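# Remove part from cabinet rack, place on bench

## Task

Lift the part off the rack inside the cabinet and set it down on the bench, without moving any of the rack's rods out of position, then release the part so neither gripper holds it.

## Robot and tools

Robot: two arms, left_arm and right_arm, each ending in a parallel two-finger gripper. The fingers point along the gripper's own +z axis and close along its own y axis. The reported hand point sits between the finger pads, roughly 1 cm short of the tips.

World frame (used in all printed poses and camera calibration): origin on the table top midway between the arms, +x out over the table, +z up, left_arm on the +y side. The arm names do not correspond to image sides. Each result's state line lists, per arm, end_effector_position (metres) and end_effector_quat_wxyz. Printed positions can be slightly wrong, more so at long reach.

Tool execute_actions, argument actions: a list holding zero or one item, plus optional pictures (boolean, images on by default).
- Empty list: just returns the current state.
- Action item: rows (1 to 15 rows) and steps (1 to 15, default 15). Each step lasts 1/30 s; one row per step, and the final row repeats if rows run out.
- Wait item: steps only (up to 300), no command; counted from the previous result, so thinking time is included.
Each row is a single list of 14 numbers for both arms, each in [-1, 1]: left dx, dy, dz, rx, ry, rz, opening, then right dx, dy, dz, rx, ry, rz, opening. Always send all 14 even if one arm is idle. dx..rz are an offset, expressed in that gripper's own axes, from the gripper pose shown in the most recent result (or, before any result shows it and for later calls within one reply, from where it is when the action begins). Every row is measured from that same reference, not chained from the prior row. Scale: 1.0 equals 0.6 m of translation or 180 degrees; rx, ry, rz form one rotation vector. Opening is absolute: +1 fully open (0.094 m), -1 closed. Because every row is referenced to the last result, all-zero offsets pull the arm back to that pose; they do not mean pause.

Tool move: target is one 14-number row, same layout, scale and offset reference as above; speed is optional, 0.002 to 0.5 m/s (default 0.25), with rotation capped at twice that in rad/s. Both grippers follow straight paths that finish together, lasting 0.5 to 10 s; if longer, they stop at 10 s short of target. Openings are applied when the move starts. Paths ignore obstacles and the other arm; the hand may trail, drift, or overshoot the speed, especially near full extension. Faster motion and aiming further past a contact both mean harder impacts. The result adds a move: line with the outcome (done, off_target, moving, held, fault) and any limits applied (paced: the pose sent was clipped; held: a safety check blocked some steps, after which the arm may jump quickly), and each gripper's distance from its target. If only one arm is named, the other finished fine.

Tool wait: seconds, 0 to 10; the robot gets nothing new meanwhile.

Tool zoom_image: camera (cam_high, cam_low, cam_left_wrist, cam_right_wrist) and region [x0, y0, x1, y1] in that camera's pixels, origin top-left, no larger than 504 by 504. Images are 504x504 for cam_high and cam_low, 616x616 for the wrist cameras. Calibration (intrinsics, distortion, world-to-camera transforms) comes with the session and may be off by a few degrees and millimetres; wrist camera poses follow the arm joints.

Tool finished_scene: scene, the current scene number. It ends the scene irreversibly and reports success; only call it once the part rests on the bench, released, with the rods undisturbed.

Controller behaviour: each step, the commanded pose is limited to within 70 mm and 16 degrees of the measured pose, then solved by damped inverse kinematics favouring position over orientation. Large offsets therefore may need several actions; after an action the arm continues only to its last clipped pose. Check the result and send the remainder. Arms usually settle a centimetre or more low; to hold an arm still, send the offset back to its desired pose in a reply's first call and zeros afterwards, raising the aim if it keeps sagging. A Hand target line shows where the controller is currently driving each gripper. A pose unreachable line or HELD marks steps where the clearance check altered or refused the command. Joint ranges (rad, base to gripper): waist -2.618 to 3.054, shoulder 0 to 3.142, elbow 0 to 3.142, wrist pitch -1.571 to 1.571, wrist yaw -1.571 to 1.571, wrist roll -2.094 to 2.094; elbows cannot fully straighten.

Gripping: grip_measured uses the same scale as the commanded opening (the last joint value gives metres), with a fixed per-gripper error up to about 1 mm. To hold something, command roughly 0.03 below grip_measured for a firm hold, less for a lighter one. Pad force tops out near 50 to 62 N, lower for parts under about 2 mm thick.

The simulation keeps running while you think. Occasionally something tugs a held part or nudges loose objects. Holding loads heats motors: a MOTOR HOT warning appears from 75 °C, 90 °C stops that arm for 10 s, and 100 °C makes it drop everything and fall; FAULT lines report these, so avoid holding loads longer than needed.

Avoid: knocking anything off the table, dropping or letting the part slip, slamming, hard pushes, and arms colliding or pressing on each other. Lift the part clear of the rods gently so none are dislodged.

Each tool is called after "Request:" by a JSON object that holds its "fn" and its "kwargs".

## Session

Request:
{"fn": "execute_actions", "kwargs": {"actions": []}}

Scene clock: 0.00 s of 4320.00 s.
left_arm: end_effector_position=(+0.1195, +0.2001, +0.1301) grip_measured=+1.000 end_effector_quat_wxyz=(+0.065, +0.876, +0.478, -0.024) | right_arm: end_effector_position=(+0.4443, -0.5282, +0.1523) grip_measured=+1.000 end_effector_quat_wxyz=(+0.079, +0.238, +0.900, -0.358)
Joint positions: left_arm=[-1.011  0.984  0.894 -1.36   0.066  1.212  0.094] | right_arm=[-0.285  2.531  2.621 -1.462  0.728  0.182  0.094]
Joint velocities: left_arm=[-0.017 -0.002 -0.027 -0.022 -0.037 -0.037  0.   ] | right_arm=[-0.017 -0.012 -0.007 -0.051 -0.066 -0.022  0.   ]
Motor temperatures (°C, as the motors report them): left_arm=[25 26 27 25 25 27] | right_arm=[25 25 25 29 28 27]
Hand target (left_arm): +0.119, +0.199, +0.132; +0.068, +0.875, +0.478, -0.027
Hand target (right_arm): +0.445, -0.530, +0.168; +0.097, +0.247, +0.893, -0.364

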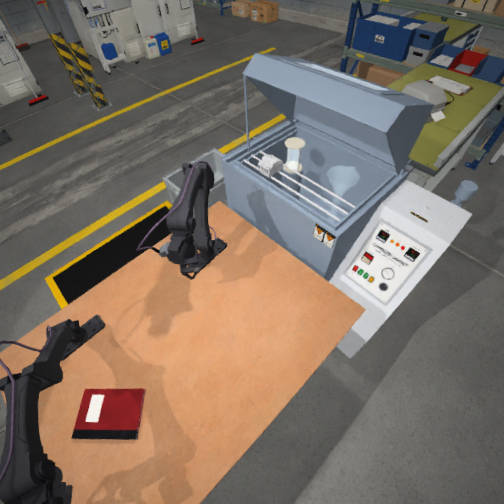

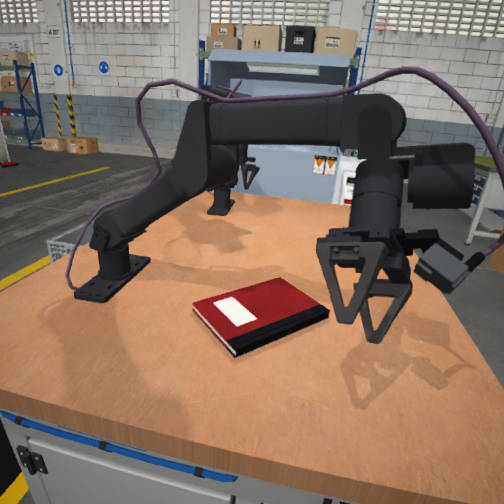

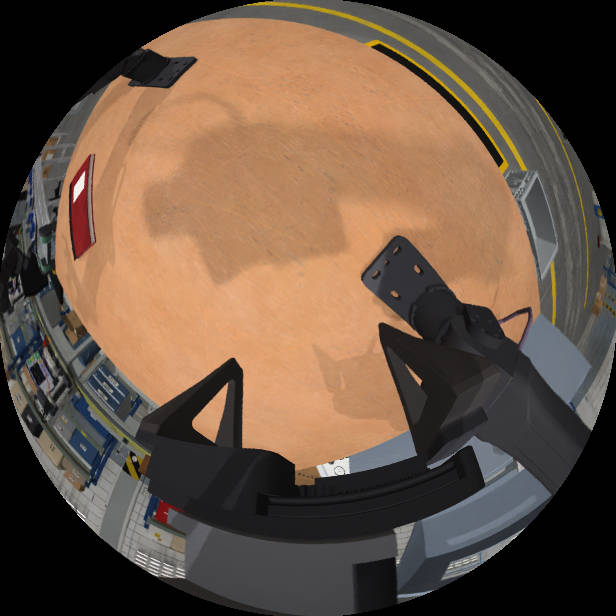

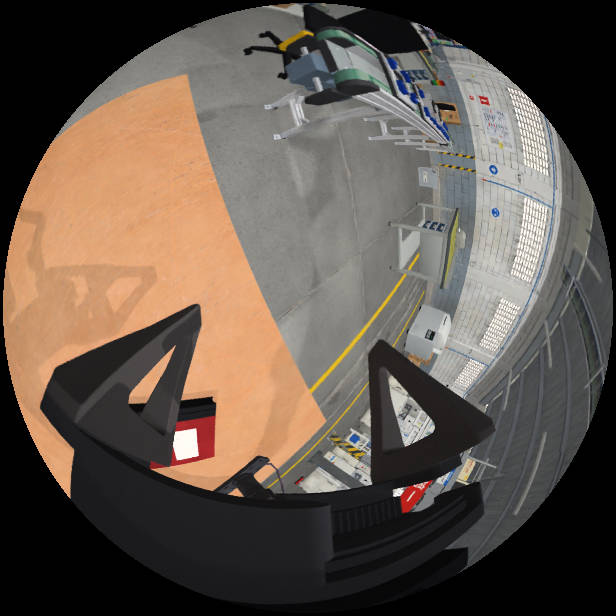

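Request:
{"fn": "zoom_image", "kwargs": {"camera": "cam_high", "region": [220,110,380,250]}}

Request:
{"fn": "zoom_image", "kwargs": {"camera": "cam_low", "region": [190,60,370,200]}}

Region (220, 110, 380, 250) of cam_high's 504x504 image, scaled by 3.150, with more detail than that image has; it fills the top 441 rows of this view, and the rest is white.

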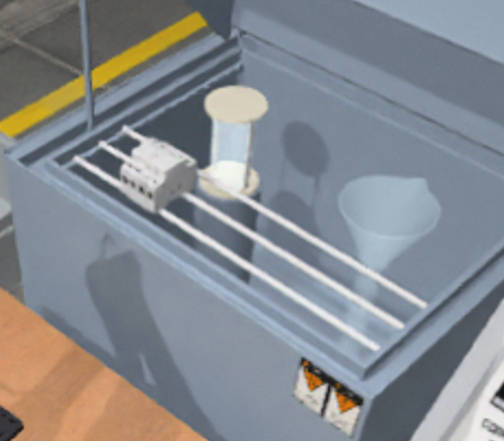

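Region (190, 60, 370, 200) of cam_low's 504x504 image, scaled by 2.800, with more detail than that image has.

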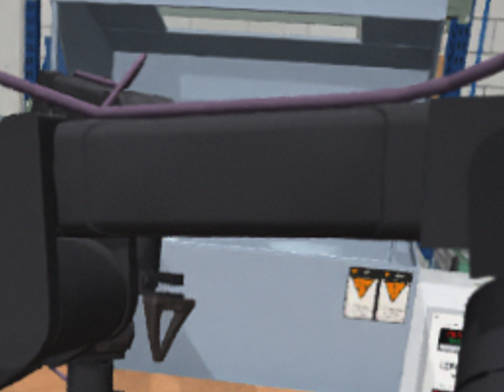

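Request:
{"fn": "move", "kwargs": {"target": [0.35,0.075,-0.35,0,0,-0.55,1,0,0,0,0,0,0,1], "speed": 0.4}}

Scene clock: 18.07 s of 4320.00 s.
left_arm: end_effector_position=(+0.2652, +0.3765, +0.3203) grip_measured=+1.000 end_effector_quat_wxyz=(+0.245, +0.208, +0.944, +0.076) | right_arm: end_effector_position=(+0.4446, -0.5274, +0.1515) grip_measured=+1.000 end_effector_quat_wxyz=(+0.079, +0.238, +0.901, -0.354)
Joint positions: left_arm=[ 0.186  1.21   1.714 -1.564  0.093  0.68   0.094] | right_arm=[-0.285  2.531  2.621 -1.462  0.721  0.182  0.094]
Joint velocities: left_arm=[-0.002 -0.007 -0.002  0.066 -0.022 -0.051  0.   ] | right_arm=[-0.002 -0.002 -0.012 -0.022 -0.051 -0.007  0.   ]
Motor temperatures (°C, as the motors report them): left_arm=[25 26 28 26 25 27] | right_arm=[25 33 26 29 28 27]
Hand target (left_arm): +0.266, +0.376, +0.323; +0.246, +0.198, +0.947, +0.067
Hand target (right_arm): +0.444, -0.528, +0.152; +0.079, +0.238, +0.900, -0.358
Off the commanded pose (left_arm): 0.004 m, 30 deg; orientation clipped at the last step of the last action.
Off the commanded pose (right_arm): 0.001 m, 0 deg.
joint sent to its limit (left arm) — the command would take joint 4 (wrist pitch) past its lower limit, so that joint was sent only as far as its limit.
After step 90, 11.87 s passed at rest.
move: off_target (left_arm); limits=paced
camera_calibration (this result's frames):
cam_left_wrist: T_world_to_cam=[[-0.576676, -0.740409, -0.345311, 0.541303], [-0.813482, 0.559431, 0.159011, -0.0143208], [0.0754446, 0.372602, -0.924919, 0.253671], [0, 0, 0, 1]] pos_world=[0.281369, 0.314279, 0.42382]
cam_right_wrist: T_world_to_cam=[[-0.219877, -0.692237, 0.687359, -0.37582], [-0.747225, 0.572482, 0.337518, 0.59505], [-0.627143, -0.4394, -0.643133, 0.236632], [0, 0, 0, 1]] pos_world=[0.510405, -0.496836, 0.209669]

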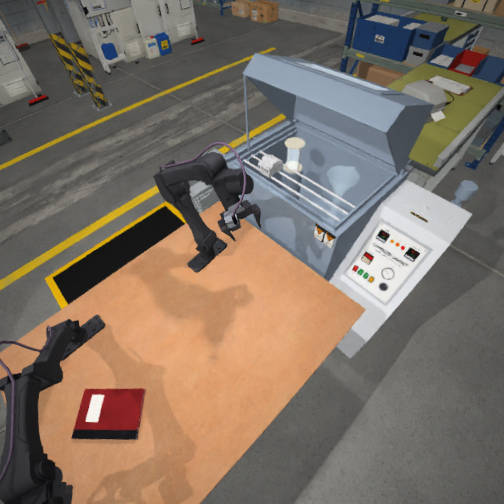

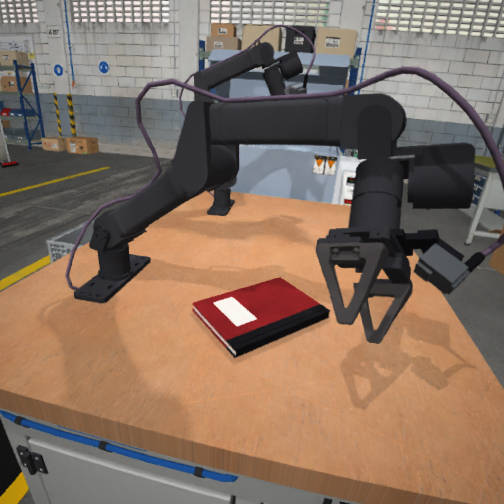

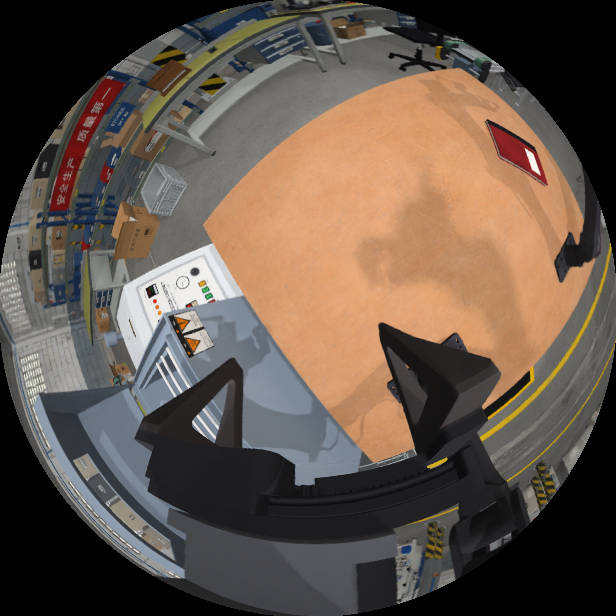

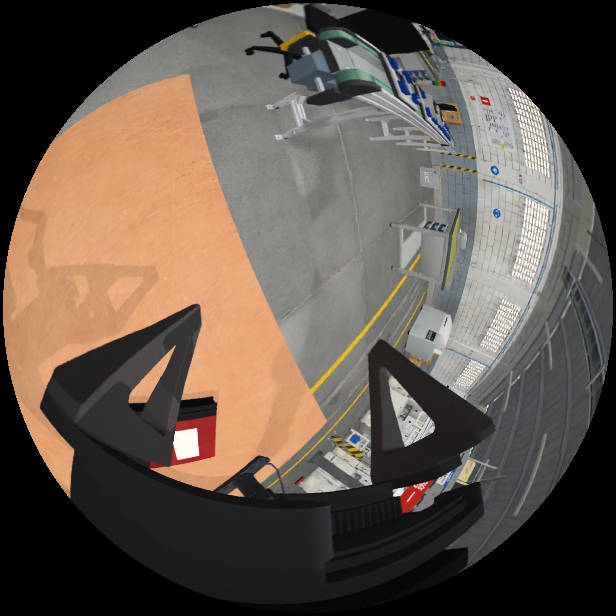

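Request:
{"fn": "move", "kwargs": {"target": [0.352,0.262,-0.35,-0.244,0.064,-0.566,1,0,0,0,0,0,0,1], "speed": 0.4}}

Scene clock: 28.70 s of 4320.00 s.
left_arm: end_effector_position=(+0.0567, +0.5956, +0.4518) grip_measured=+1.000 end_effector_quat_wxyz=(+0.316, -0.622, +0.650, +0.300) | right_arm: end_effector_position=(+0.4450, -0.5266, +0.1508) grip_measured=+1.000 end_effector_quat_wxyz=(+0.079, +0.238, +0.902, -0.351)
Joint positions: left_arm=[ 1.369  1.368  2.265 -1.567 -0.054 -0.046  0.094] | right_arm=[-0.285  2.531  2.621 -1.462  0.715  0.182  0.094]
Joint velocities: left_arm=[-0.012  0.002 -0.017  0.007 -0.066 -0.066  0.   ] | right_arm=[-0.007 -0.007 -0.012 -0.022 -0.051  0.081  0.   ]
Motor temperatures (°C, as the motors report them): left_arm=[25 26 29 26 25 27] | right_arm=[25 34 27 29 28 27]
Hand target (left_arm): +0.054, +0.596, +0.453; -0.314, +0.629, -0.644, -0.302
Hand target (right_arm): +0.445, -0.527, +0.152; +0.079, +0.238, +0.901, -0.354
Off the commanded pose (left_arm): 0.009 m, 22 deg; orientation clipped at the last step of the last action.
Off the commanded pose (right_arm): 0.001 m, 0 deg.
joint sent to its limit (left arm) — the command would take joint 4 (wrist pitch) past its lower limit, so that joint was sent only as far as its limit.
After step 90, 4.43 s passed at rest.
move: off_target (left_arm); limits=paced
camera_calibration (this result's frames):
cam_left_wrist: T_world_to_cam=[[0.948235, -0.23443, -0.214227, 0.181581], [-0.295068, -0.899794, -0.321412, 0.729398], [-0.117411, 0.367986, -0.922389, 0.322], [0, 0, 0, 1]] pos_world=[0.0808475, 0.580384, 0.570346]
cam_right_wrist: T_world_to_cam=[[-0.220107, -0.696728, 0.682732, -0.376236], [-0.748506, 0.569447, 0.339808, 0.593743], [-0.625533, -0.436235, -0.646844, 0.238246], [0, 0, 0, 1]] pos_world=[0.510639, -0.496308, 0.209218]

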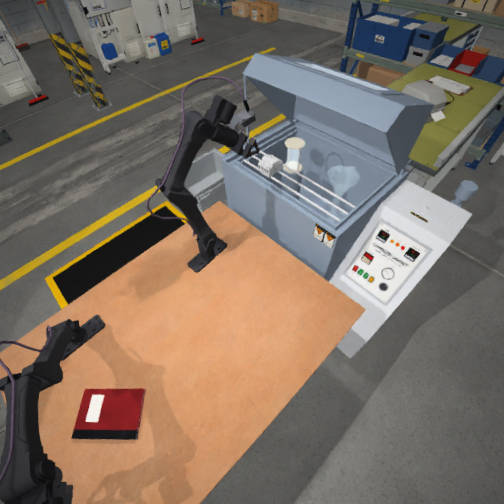

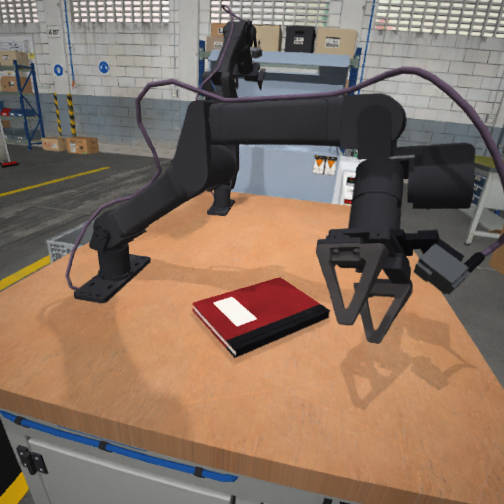

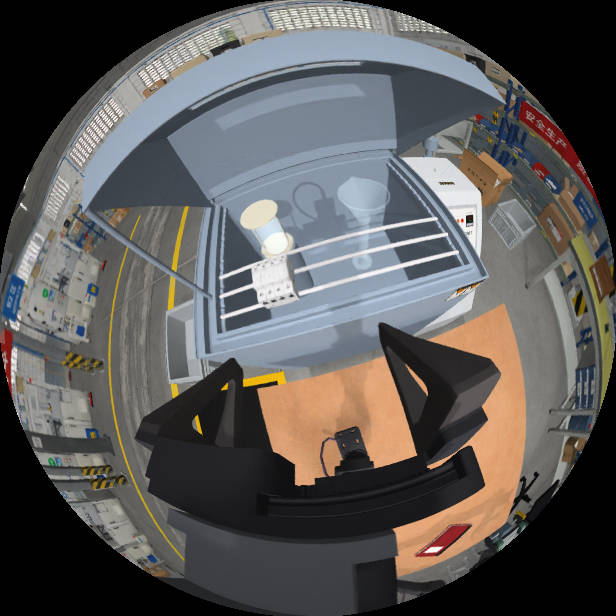

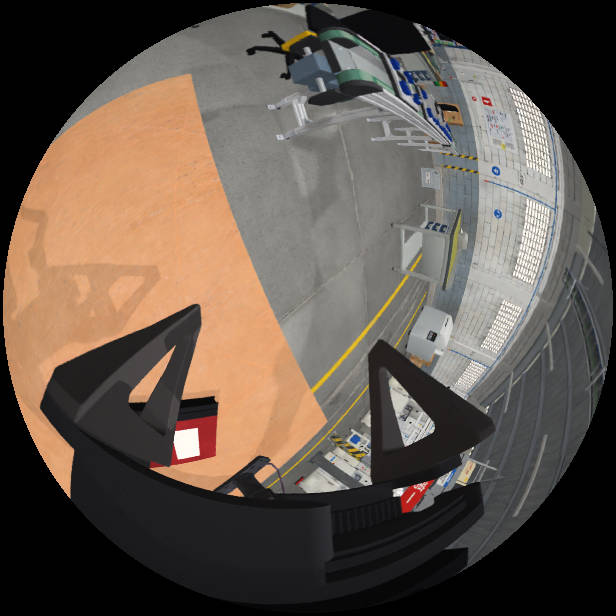

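Request:
{"fn": "zoom_image", "kwargs": {"camera": "cam_left_wrist", "region": [190,180,370,360]}}

Region (190, 180, 370, 360) of cam_left_wrist's 616x616 image, scaled by 2.800, with more detail than that image has.

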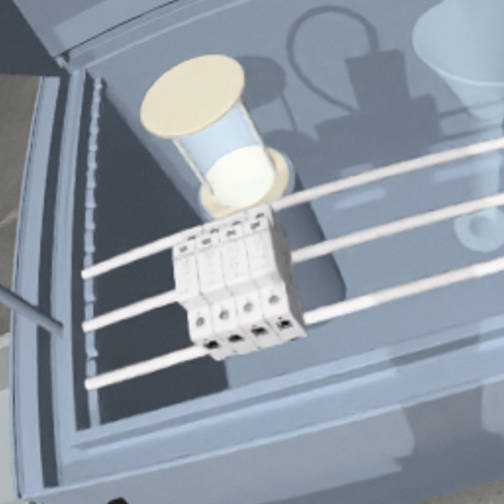

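Request:
{"fn": "move", "kwargs": {"target": [-0.017,0.128,0.35,0,0.12,0,1,0,0,0,0,0,0,1]}}

Scene clock: 42.43 s of 4320.00 s.
left_arm: end_effector_position=(-0.0133, +0.7762, +0.3197) grip_measured=+1.000 end_effector_quat_wxyz=(+0.194, -0.668, +0.691, +0.195) | right_arm: end_effector_position=(+0.4454, -0.5259, +0.1501) grip_measured=+1.000 end_effector_quat_wxyz=(+0.079, +0.238, +0.903, -0.349)
Joint positions: left_arm=[ 1.625  2.044  2.583 -1.557  0.08   0.15   0.094] | right_arm=[-0.285  2.531  2.621 -1.462  0.709  0.182  0.094]
Joint velocities: left_arm=[-0.012 -0.002 -0.012 -0.066  0.022 -0.037  0.   ] | right_arm=[-0.002 -0.017 -0.002 -0.022  0.007  0.037  0.   ]
Motor temperatures (°C, as the motors report them): left_arm=[25 27 29 28 25 27] | right_arm=[25 35 27 29 28 27]
Hand target (left_arm): -0.012, +0.770, +0.329; -0.201, +0.664, -0.693, -0.197
Hand target (right_arm): +0.445, -0.527, +0.151; +0.079, +0.238, +0.902, -0.352
Off the commanded pose (left_arm): 0.012 m, 2 deg.
Off the commanded pose (right_arm): 0.001 m, 0 deg.
joint sent to its limit (left arm) — the command would take joint 4 (wrist pitch) past its lower limit, so that joint was sent only as far as its limit.
After step 90, 9.27 s passed at rest.
move: off_target (left_arm)
camera_calibration (this result's frames):
cam_left_wrist: T_world_to_cam=[[0.947521, -0.281876, -0.150832, 0.278604], [-0.283794, -0.958842, 0.00910762, 0.769043], [-0.147192, 0.0341756, -0.988517, 0.405243], [0, 0, 0, 1]] pos_world=[0.0139152, 0.802073, 0.435608]
cam_right_wrist: T_world_to_cam=[[-0.220312, -0.700929, 0.678352, -0.376615], [-0.749711, 0.566575, 0.341945, 0.592512], [-0.624016, -0.433233, -0.650317, 0.239768], [0, 0, 0, 1]] pos_world=[0.510859, -0.495808, 0.208796]

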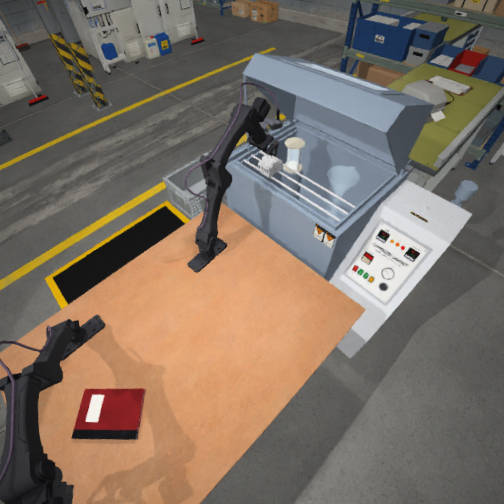

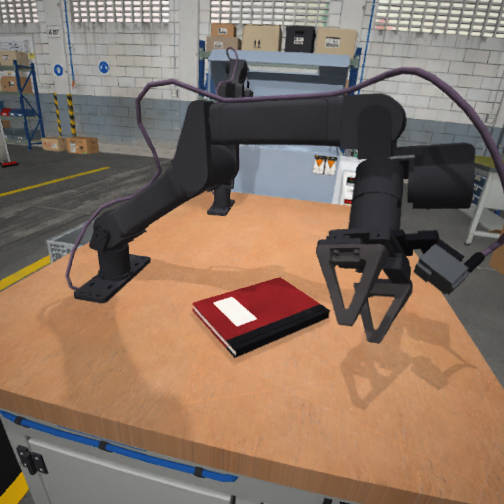

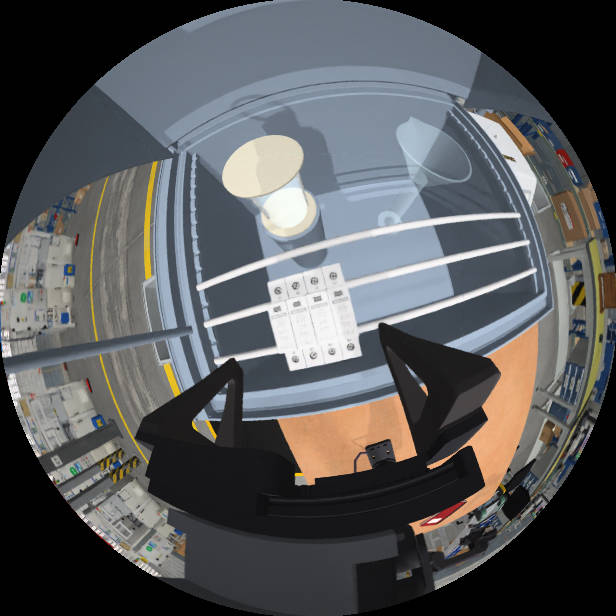

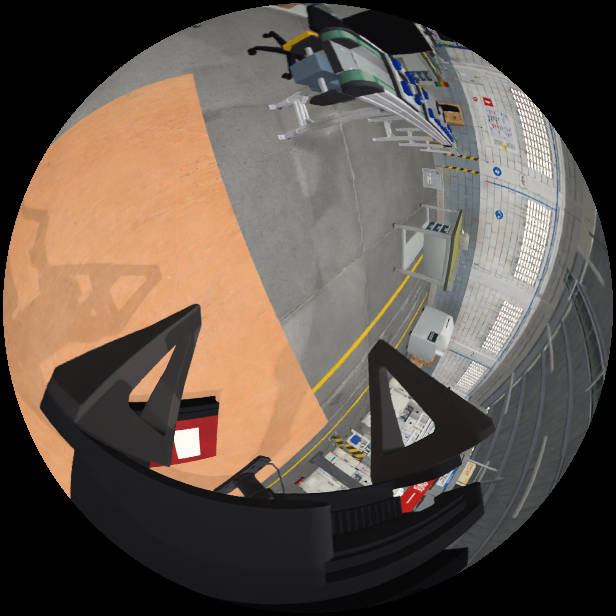

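Request:
{"fn": "move", "kwargs": {"target": [0.06,0,0.16,0,0,0,1,0,0,0,0,0,0,1], "speed": 0.1}}

Scene clock: 49.97 s of 4320.00 s.
left_arm: end_effector_position=(-0.0162, +0.7968, +0.2089) grip_measured=+1.000 end_effector_quat_wxyz=(+0.183, -0.672, +0.694, +0.181) | right_arm: end_effector_position=(+0.4457, -0.5251, +0.1493) grip_measured=+1.000 end_effector_quat_wxyz=(+0.080, +0.238, +0.904, -0.346)
Joint positions: left_arm=[ 1.625  1.888  1.868 -1.035  0.08   0.151  0.094] | right_arm=[-0.285  2.531  2.621 -1.462  0.702  0.182  0.094]
Joint velocities: left_arm=[-0.017 -0.017 -0.007 -0.183  0.037 -0.022  0.   ] | right_arm=[-0.002  0.007 -0.002 -0.051 -0.022  0.022  0.   ]
Motor temperatures (°C, as the motors report them): left_arm=[25 29 29 27 25 27] | right_arm=[25 35 27 29 28 27]
Hand target (left_arm): -0.015, +0.797, +0.220; -0.193, +0.668, -0.691, -0.195
Hand target (right_arm): +0.445, -0.526, +0.150; +0.079, +0.238, +0.903, -0.349
Off the commanded pose (left_arm): 0.010 m, 2 deg.
Off the commanded pose (right_arm): 0.001 m, 0 deg.
After step 90, 2.83 s passed at rest.
move: done
camera_calibration (this result's frames):
cam_left_wrist: T_world_to_cam=[[0.948003, -0.287646, -0.136201, 0.272014], [-0.28454, -0.957736, 0.0421721, 0.781201], [-0.142575, -0.00122466, -0.989783, 0.323208], [0, 0, 0, 1]] pos_world=[0.0104946, 0.826824, 0.32401]
cam_right_wrist: T_world_to_cam=[[-0.220517, -0.705365, 0.673671, -0.377005], [-0.750991, 0.56351, 0.344194, 0.591204], [-0.622403, -0.43002, -0.653986, 0.241387], [0, 0, 0, 1]] pos_world=[0.511093, -0.495273, 0.208352]

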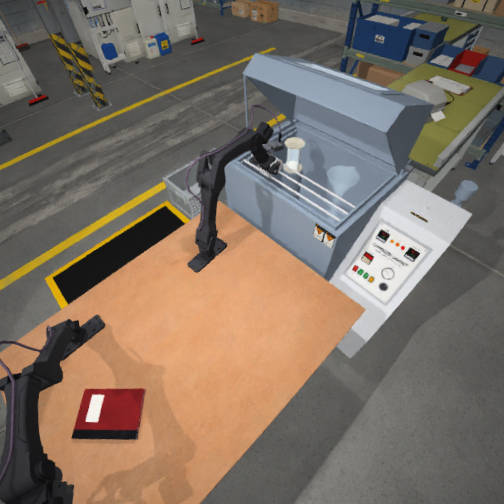

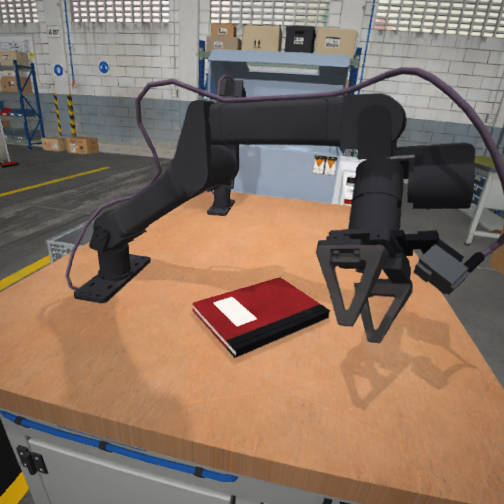

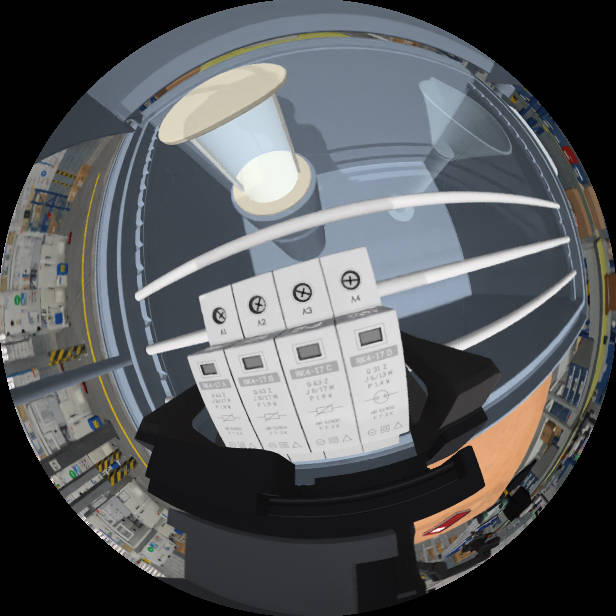

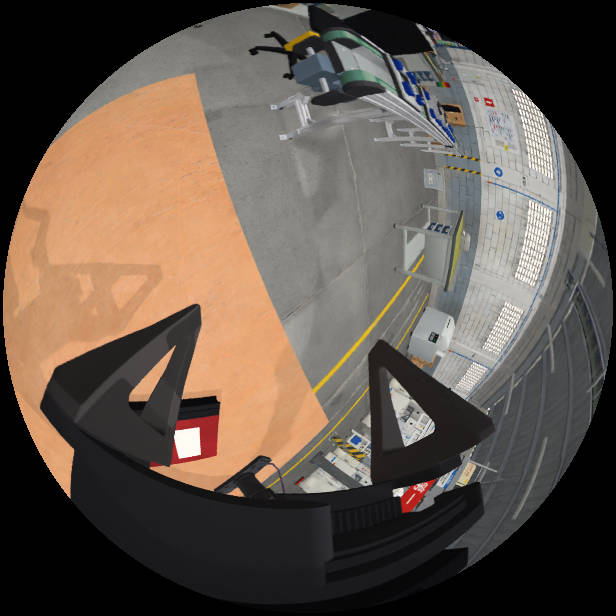

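Request:
{"fn": "execute_actions", "kwargs": {"actions": [{"rows":[[0,0,0,0,0,0,0.3,0,0,0,0,0,0,1]]}], "pictures": false}}

Request:
{"fn": "move", "kwargs": {"target": [-0.12,0,-0.19,0,0,0,0.3,0,0,0,0,0,0,1], "speed": 0.15}}

Scene clock: 54.00 s of 4320.00 s.
left_arm: end_effector_position=(-0.0155, +0.7970, +0.2090) grip_measured=+0.513 end_effector_quat_wxyz=(+0.184, -0.672, +0.694, +0.181) | right_arm: end_effector_position=(+0.4461, -0.5243, +0.1487) grip_measured=+1.000 end_effector_quat_wxyz=(+0.080, +0.238, +0.905, -0.343)
Joint positions: left_arm=[ 1.624  1.888  1.868 -1.035  0.081  0.15   0.071] | right_arm=[-0.285  2.531  2.621 -1.462  0.697  0.182  0.094]
Joint velocities: left_arm=[-0.022 -0.002  0.002  0.022 -0.022  0.007  0.001] | right_arm=[ 0.022 -0.007 -0.012  0.037 -0.022  0.007  0.   ]
Motor temperatures (°C, as the motors report them): left_arm=[25 29 29 28 25 27] | right_arm=[25 35 27 29 28 27]
Hand target (left_arm): -0.016, +0.797, +0.209; -0.183, +0.672, -0.694, -0.182
Hand target (right_arm): +0.446, -0.525, +0.149; +0.080, +0.238, +0.904, -0.346
Off the commanded pose (left_arm): 0.001 m, 0 deg.
Off the commanded pose (right_arm): 0.001 m, 0 deg.
Steps of this call (steps 1 to 90: nothing new was sent; then 0.53 s passed at rest; steps 91 to 105: all 15 steps of this action). Readings (end_effector_position):
91: left_arm (-0.0163, +0.7971, +0.2091) | right_arm (+0.4458, -0.5250, +0.1492)
92: left_arm (-0.0153, +0.7971, +0.2091) | right_arm (+0.4458, -0.5248, +0.1491)
94: left_arm (-0.0154, +0.7970, +0.2090) | right_arm (+0.4459, -0.5246, +0.1489)
98: left_arm (-0.0155, +0.7970, +0.2090) | right_arm (+0.4460, -0.5244, +0.1488)
105: the state above

Scene clock: 55.50 s of 4320.00 s.
left_arm: end_effector_position=(-0.0165, +0.8037, +0.3253) grip_measured=+0.513 end_effector_quat_wxyz=(+0.213, -0.662, +0.684, +0.220) | right_arm: end_effector_position=(+0.4464, -0.5236, +0.1480) grip_measured=+1.000 end_effector_quat_wxyz=(+0.080, +0.238, +0.906, -0.340)
Joint positions: left_arm=[ 1.624  2.175  2.797 -1.575  0.081  0.147  0.071] | right_arm=[-0.285  2.531  2.621 -1.462  0.691  0.182  0.094]
Joint velocities: left_arm=[-0.002  0.017 -0.007  0.007 -0.022  0.022  0.   ] | right_arm=[-0.017  0.007  0.002 -0.022 -0.037 -0.022  0.   ]
Motor temperatures (°C, as the motors report them): left_arm=[25 30 29 28 25 27] | right_arm=[25 35 27 29 28 27]
Hand target (left_arm): -0.014, +0.801, +0.342; -0.227, +0.658, -0.678, -0.236
Hand target (right_arm): +0.446, -0.524, +0.149; +0.080, +0.238, +0.905, -0.343
Off the commanded pose (left_arm): 0.019 m, 6 deg.
Off the commanded pose (right_arm): 0.001 m, 0 deg.
joint sent to its limit (left arm) — the command would take joint 4 (wrist pitch) past its lower limit, so that joint was sent only as far as its limit.
move: off_target (left_arm)
camera_calibration (this result's frames):
cam_left_wrist: T_world_to_cam=[[0.94693, -0.269758, -0.174799, 0.288271], [-0.282389, -0.957918, -0.0514649, 0.813439], [-0.15356, 0.0980951, -0.983258, 0.356259], [0, 0, 0, 1]] pos_world=[0.0114416, 0.822025, 0.442548]
cam_right_wrist: T_world_to_cam=[[-0.220855, -0.71338, 0.665065, -0.377681], [-0.753324, 0.557879, 0.348243, 0.588817], [-0.619456, -0.424098, -0.660617, 0.244347], [0, 0, 0, 1]] pos_world=[0.511519, -0.494291, 0.207551]

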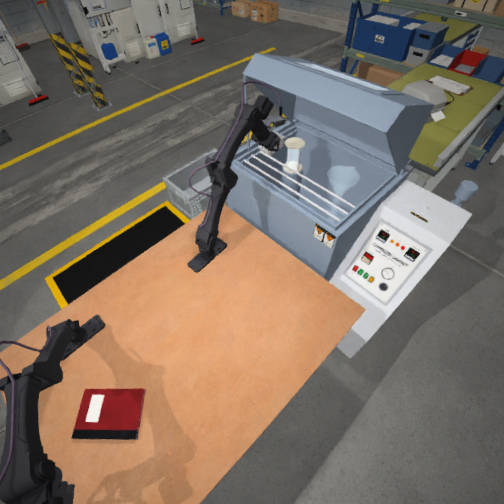

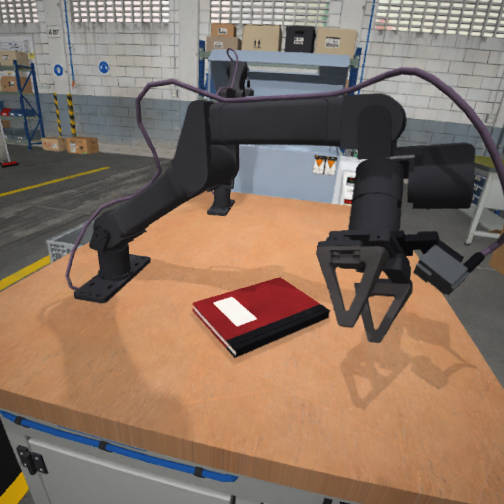

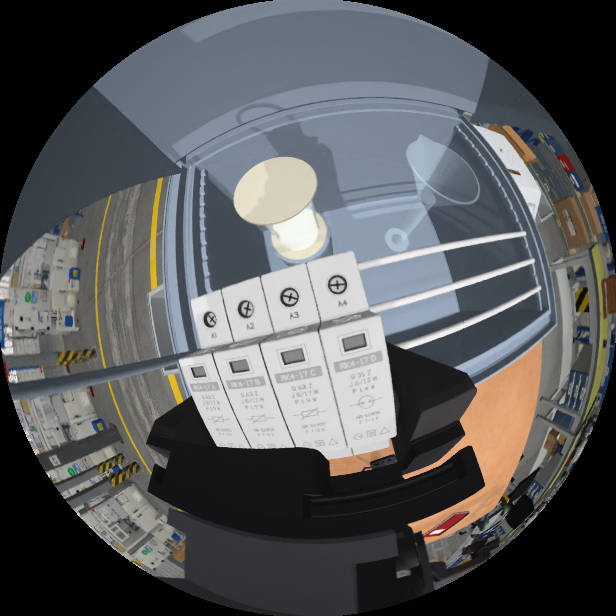

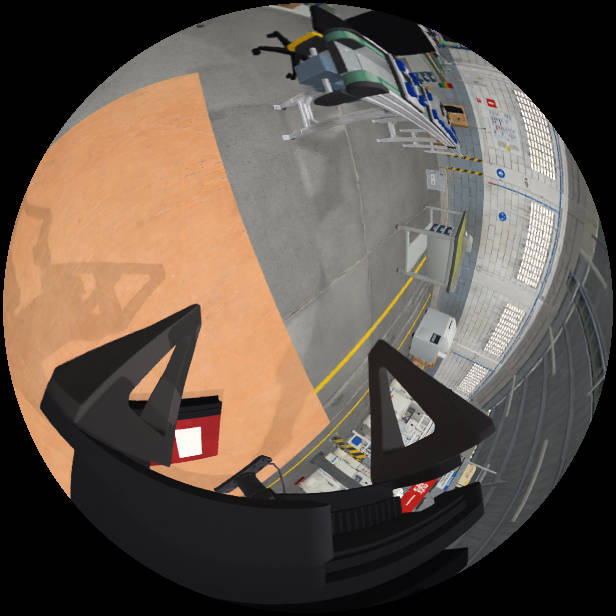

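Request:
{"fn": "move", "kwargs": {"target": [0.21,-0.028,-0.335,0,-0.09,0,0.3,0,0,0,0,0,0,1], "speed": 0.2}}

Scene clock: 59.80 s of 4320.00 s.
left_arm: end_effector_position=(-0.0039, +0.5791, +0.3977) grip_measured=+0.513 end_effector_quat_wxyz=(+0.279, -0.644, +0.653, +0.284) | right_arm: end_effector_position=(+0.4467, -0.5228, +0.1473) grip_measured=+1.000 end_effector_quat_wxyz=(+0.080, +0.238, +0.907, -0.337)
Joint positions: left_arm=[ 1.799  1.209  1.904 -1.471  0.227  0.232  0.071] | right_arm=[-0.285  2.531  2.621 -1.462  0.684  0.182  0.094]
Joint velocities: left_arm=[-0.002 -0.012 -0.007 -0.066  0.022  0.066 -0.   ] | right_arm=[-0.007 -0.002 -0.022 -0.051 -0.022 -0.066  0.   ]
Motor temperatures (°C, as the motors report them): left_arm=[25 30 29 28 25 27] | right_arm=[25 36 27 29 28 27]
Hand target (left_arm): -0.002, +0.583, +0.417; -0.305, +0.623, -0.649, -0.312
Hand target (right_arm): +0.446, -0.524, +0.148; +0.080, +0.238, +0.906, -0.340
Off the commanded pose (left_arm): 0.018 m, 5 deg.
Off the commanded pose (right_arm): 0.001 m, 0 deg.
move: off_target (left_arm)
camera_calibration (this result's frames):
cam_left_wrist: T_world_to_cam=[[0.952895, -0.217225, -0.211671, 0.21262], [-0.266474, -0.932911, -0.242216, 0.667029], [-0.144855, 0.287211, -0.946851, 0.327424], [0, 0, 0, 1]] pos_world=[0.0225704, 0.574425, 0.516593]
cam_right_wrist: T_world_to_cam=[[-0.221013, -0.71748, 0.660588, -0.378012], [-0.754528, 0.554954, 0.350305, 0.587584], [-0.617933, -0.42101, -0.66401, 0.245879], [0, 0, 0, 1]] pos_world=[0.51174, -0.49378, 0.207142]

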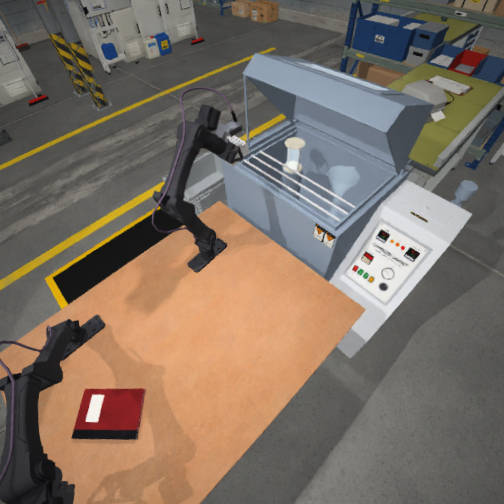

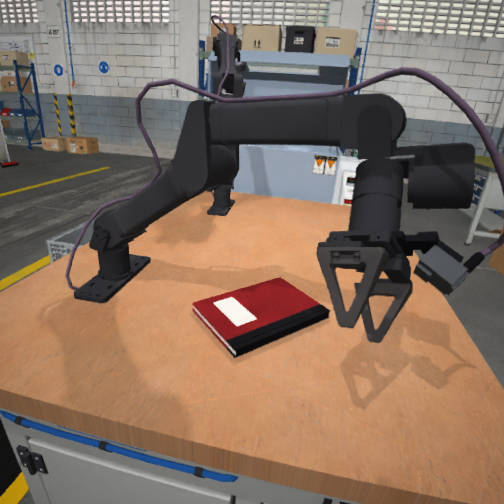

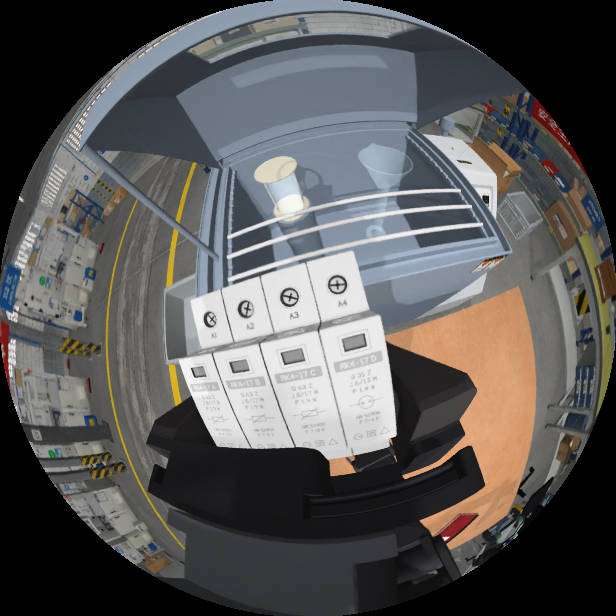

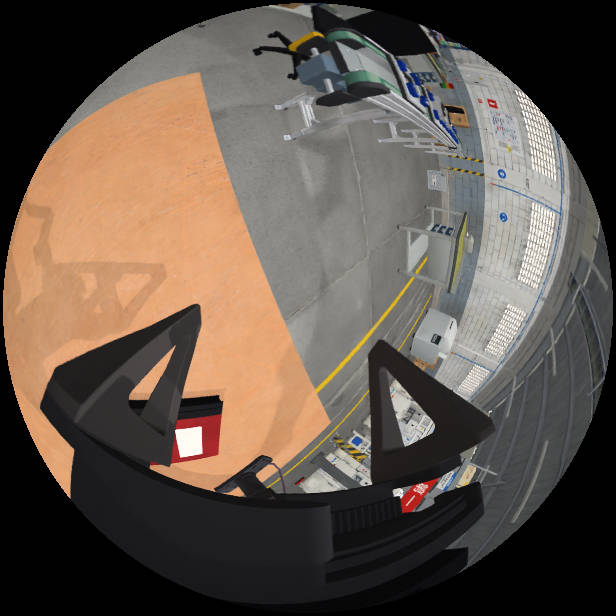

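Request:
{"fn": "move", "kwargs": {"target": [0.415,-0.68,0.148,0.249,0.071,0.298,0.3,0,0,0,0,0,0,1], "speed": 0.25}}

Scene clock: 71.17 s of 4320.00 s.
left_arm: end_effector_position=(+0.3750, +0.4656, +0.1289) grip_measured=+0.513 end_effector_quat_wxyz=(+0.221, -0.179, +0.958, +0.033) | right_arm: end_effector_position=(+0.4471, -0.5221, +0.1467) grip_measured=+1.000 end_effector_quat_wxyz=(+0.080, +0.238, +0.908, -0.335)
Joint positions: left_arm=[ 0.309  1.521  1.163 -0.762  0.026  0.018  0.071] | right_arm=[-0.285  2.531  2.621 -1.462  0.679  0.182  0.094]
Joint velocities: left_arm=[ 0.002 -0.007 -0.002 -0.037 -0.007 -0.022 -0.001] | right_arm=[-0.012 -0.007 -0.037 -0.095 -0.037 -0.081  0.   ]
Motor temperatures (°C, as the motors report them): left_arm=[25 29 29 30 25 27] | right_arm=[25 36 27 29 28 27]
Hand target (left_arm): +0.398, +0.470, +0.156; +0.278, -0.167, +0.945, +0.038
Hand target (right_arm): +0.447, -0.523, +0.147; +0.080, +0.238, +0.907, -0.337
Off the commanded pose (left_arm): 0.034 m, 6 deg.
Off the commanded pose (right_arm): 0.001 m, 0 deg.
After step 90, 5.23 s passed at rest.
move: off_target (left_arm)
camera_calibration (this result's frames):
cam_left_wrist: T_world_to_cam=[[0.0945374, -0.990779, -0.0970569, 0.437356], [-0.988968, -0.104636, 0.104853, 0.437517], [-0.114042, 0.0860736, -0.98974, 0.248048], [0, 0, 0, 1]] pos_world=[0.419631, 0.457753, 0.242076]
cam_right_wrist: T_world_to_cam=[[-0.22115, -0.721299, 0.656369, -0.378312], [-0.755656, 0.552199, 0.352221, 0.586428], [-0.616503, -0.418095, -0.667173, 0.247317], [0, 0, 0, 1]] pos_world=[0.511946, -0.493299, 0.206762]

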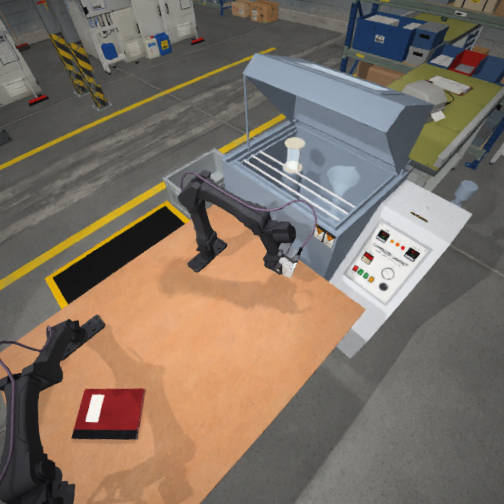

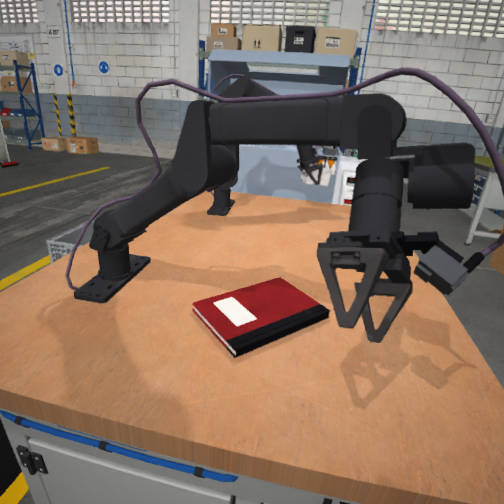

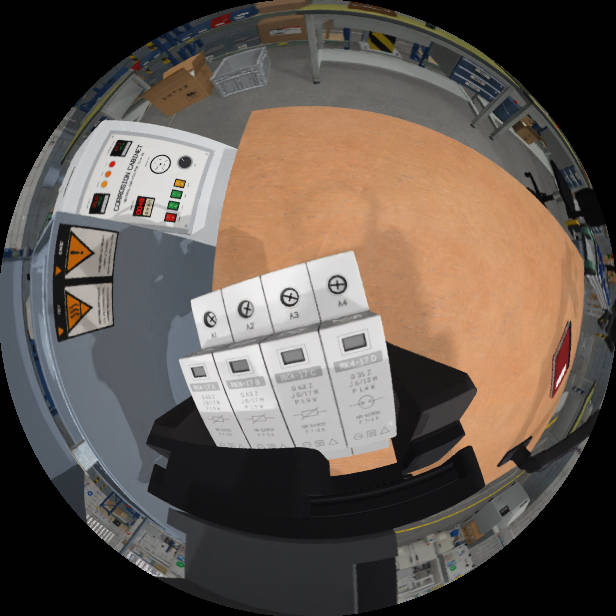

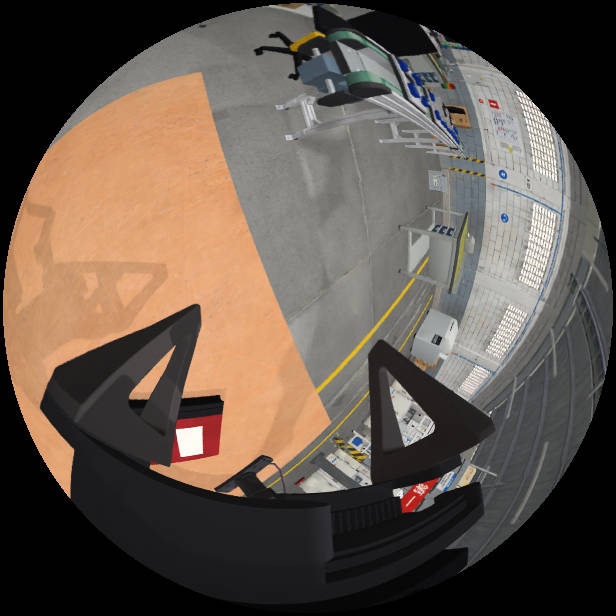

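Request:
{"fn": "move", "kwargs": {"target": [0.1,-0.123,0.102,0,0,0,0.3,0,0,0,0,0,0,1], "speed": 0.06}}

Scene clock: 78.33 s of 4320.00 s.
left_arm: end_effector_position=(+0.3598, +0.3819, +0.0384) grip_measured=+0.513 end_effector_quat_wxyz=(+0.184, -0.176, +0.967, +0.025) | right_arm: end_effector_position=(+0.4474, -0.5213, +0.1461) grip_measured=+1.000 end_effector_quat_wxyz=(+0.081, +0.238, +0.909, -0.332)
Joint positions: left_arm=[ 0.036  1.544  0.841 -0.501 -0.07  -0.227  0.071] | right_arm=[-0.285  2.531  2.621 -1.462  0.673  0.182  0.094]
Joint velocities: left_arm=[-0.017  0.002  0.022  0.081 -0.022 -0.037  0.   ] | right_arm=[-0.012 -0.017 -0.007  0.066  0.007 -0.007  0.   ]
Motor temperatures (°C, as the motors report them): left_arm=[25 29 30 30 25 27] | right_arm=[25 36 27 29 28 27]
Hand target (left_arm): +0.376, +0.385, +0.049; +0.220, -0.180, +0.958, +0.030
Hand target (right_arm): +0.447, -0.522, +0.147; +0.080, +0.238, +0.908, -0.335
Off the commanded pose (left_arm): 0.020 m, 4 deg.
Off the commanded pose (right_arm): 0.001 m, 0 deg.
After step 90, 1.73 s passed at rest.
move: off_target (left_arm)
camera_calibration (this result's frames):
cam_left_wrist: T_world_to_cam=[[0.0784188, -0.994085, -0.0751375, 0.353213], [-0.979702, -0.0907926, 0.178718, 0.411832], [-0.184483, 0.0595975, -0.981027, 0.199049], [0, 0, 0, 1]] pos_world=[0.412495, 0.376652, 0.14821]
cam_right_wrist: T_world_to_cam=[[-0.221277, -0.725096, 0.652129, -0.378601], [-0.756784, 0.549432, 0.354121, 0.585273], [-0.615072, -0.415162, -0.670318, 0.248756], [0, 0, 0, 1]] pos_world=[0.512153, -0.492816, 0.206385]

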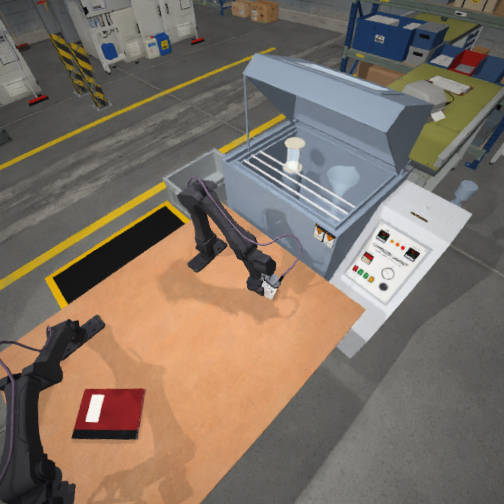

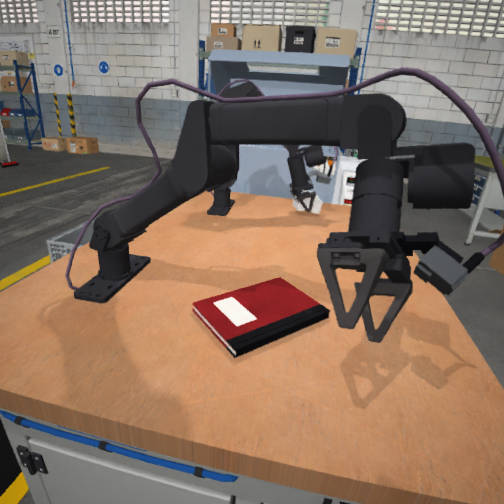

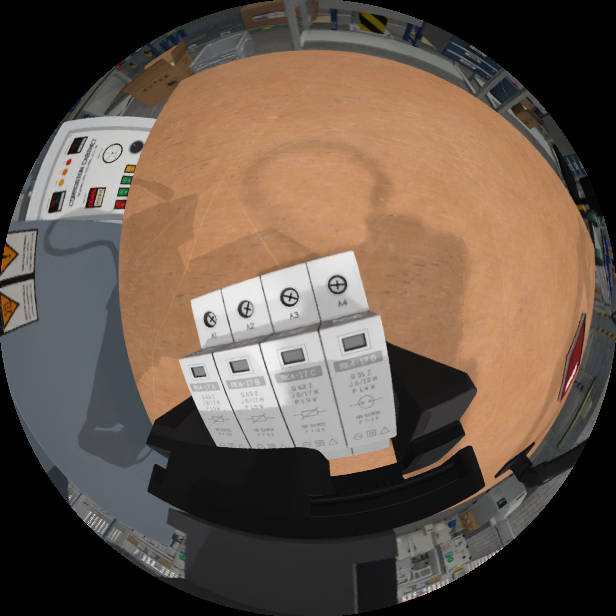

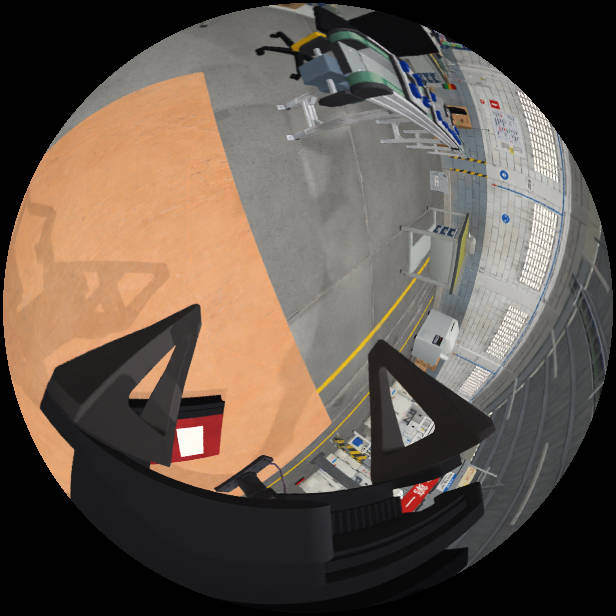

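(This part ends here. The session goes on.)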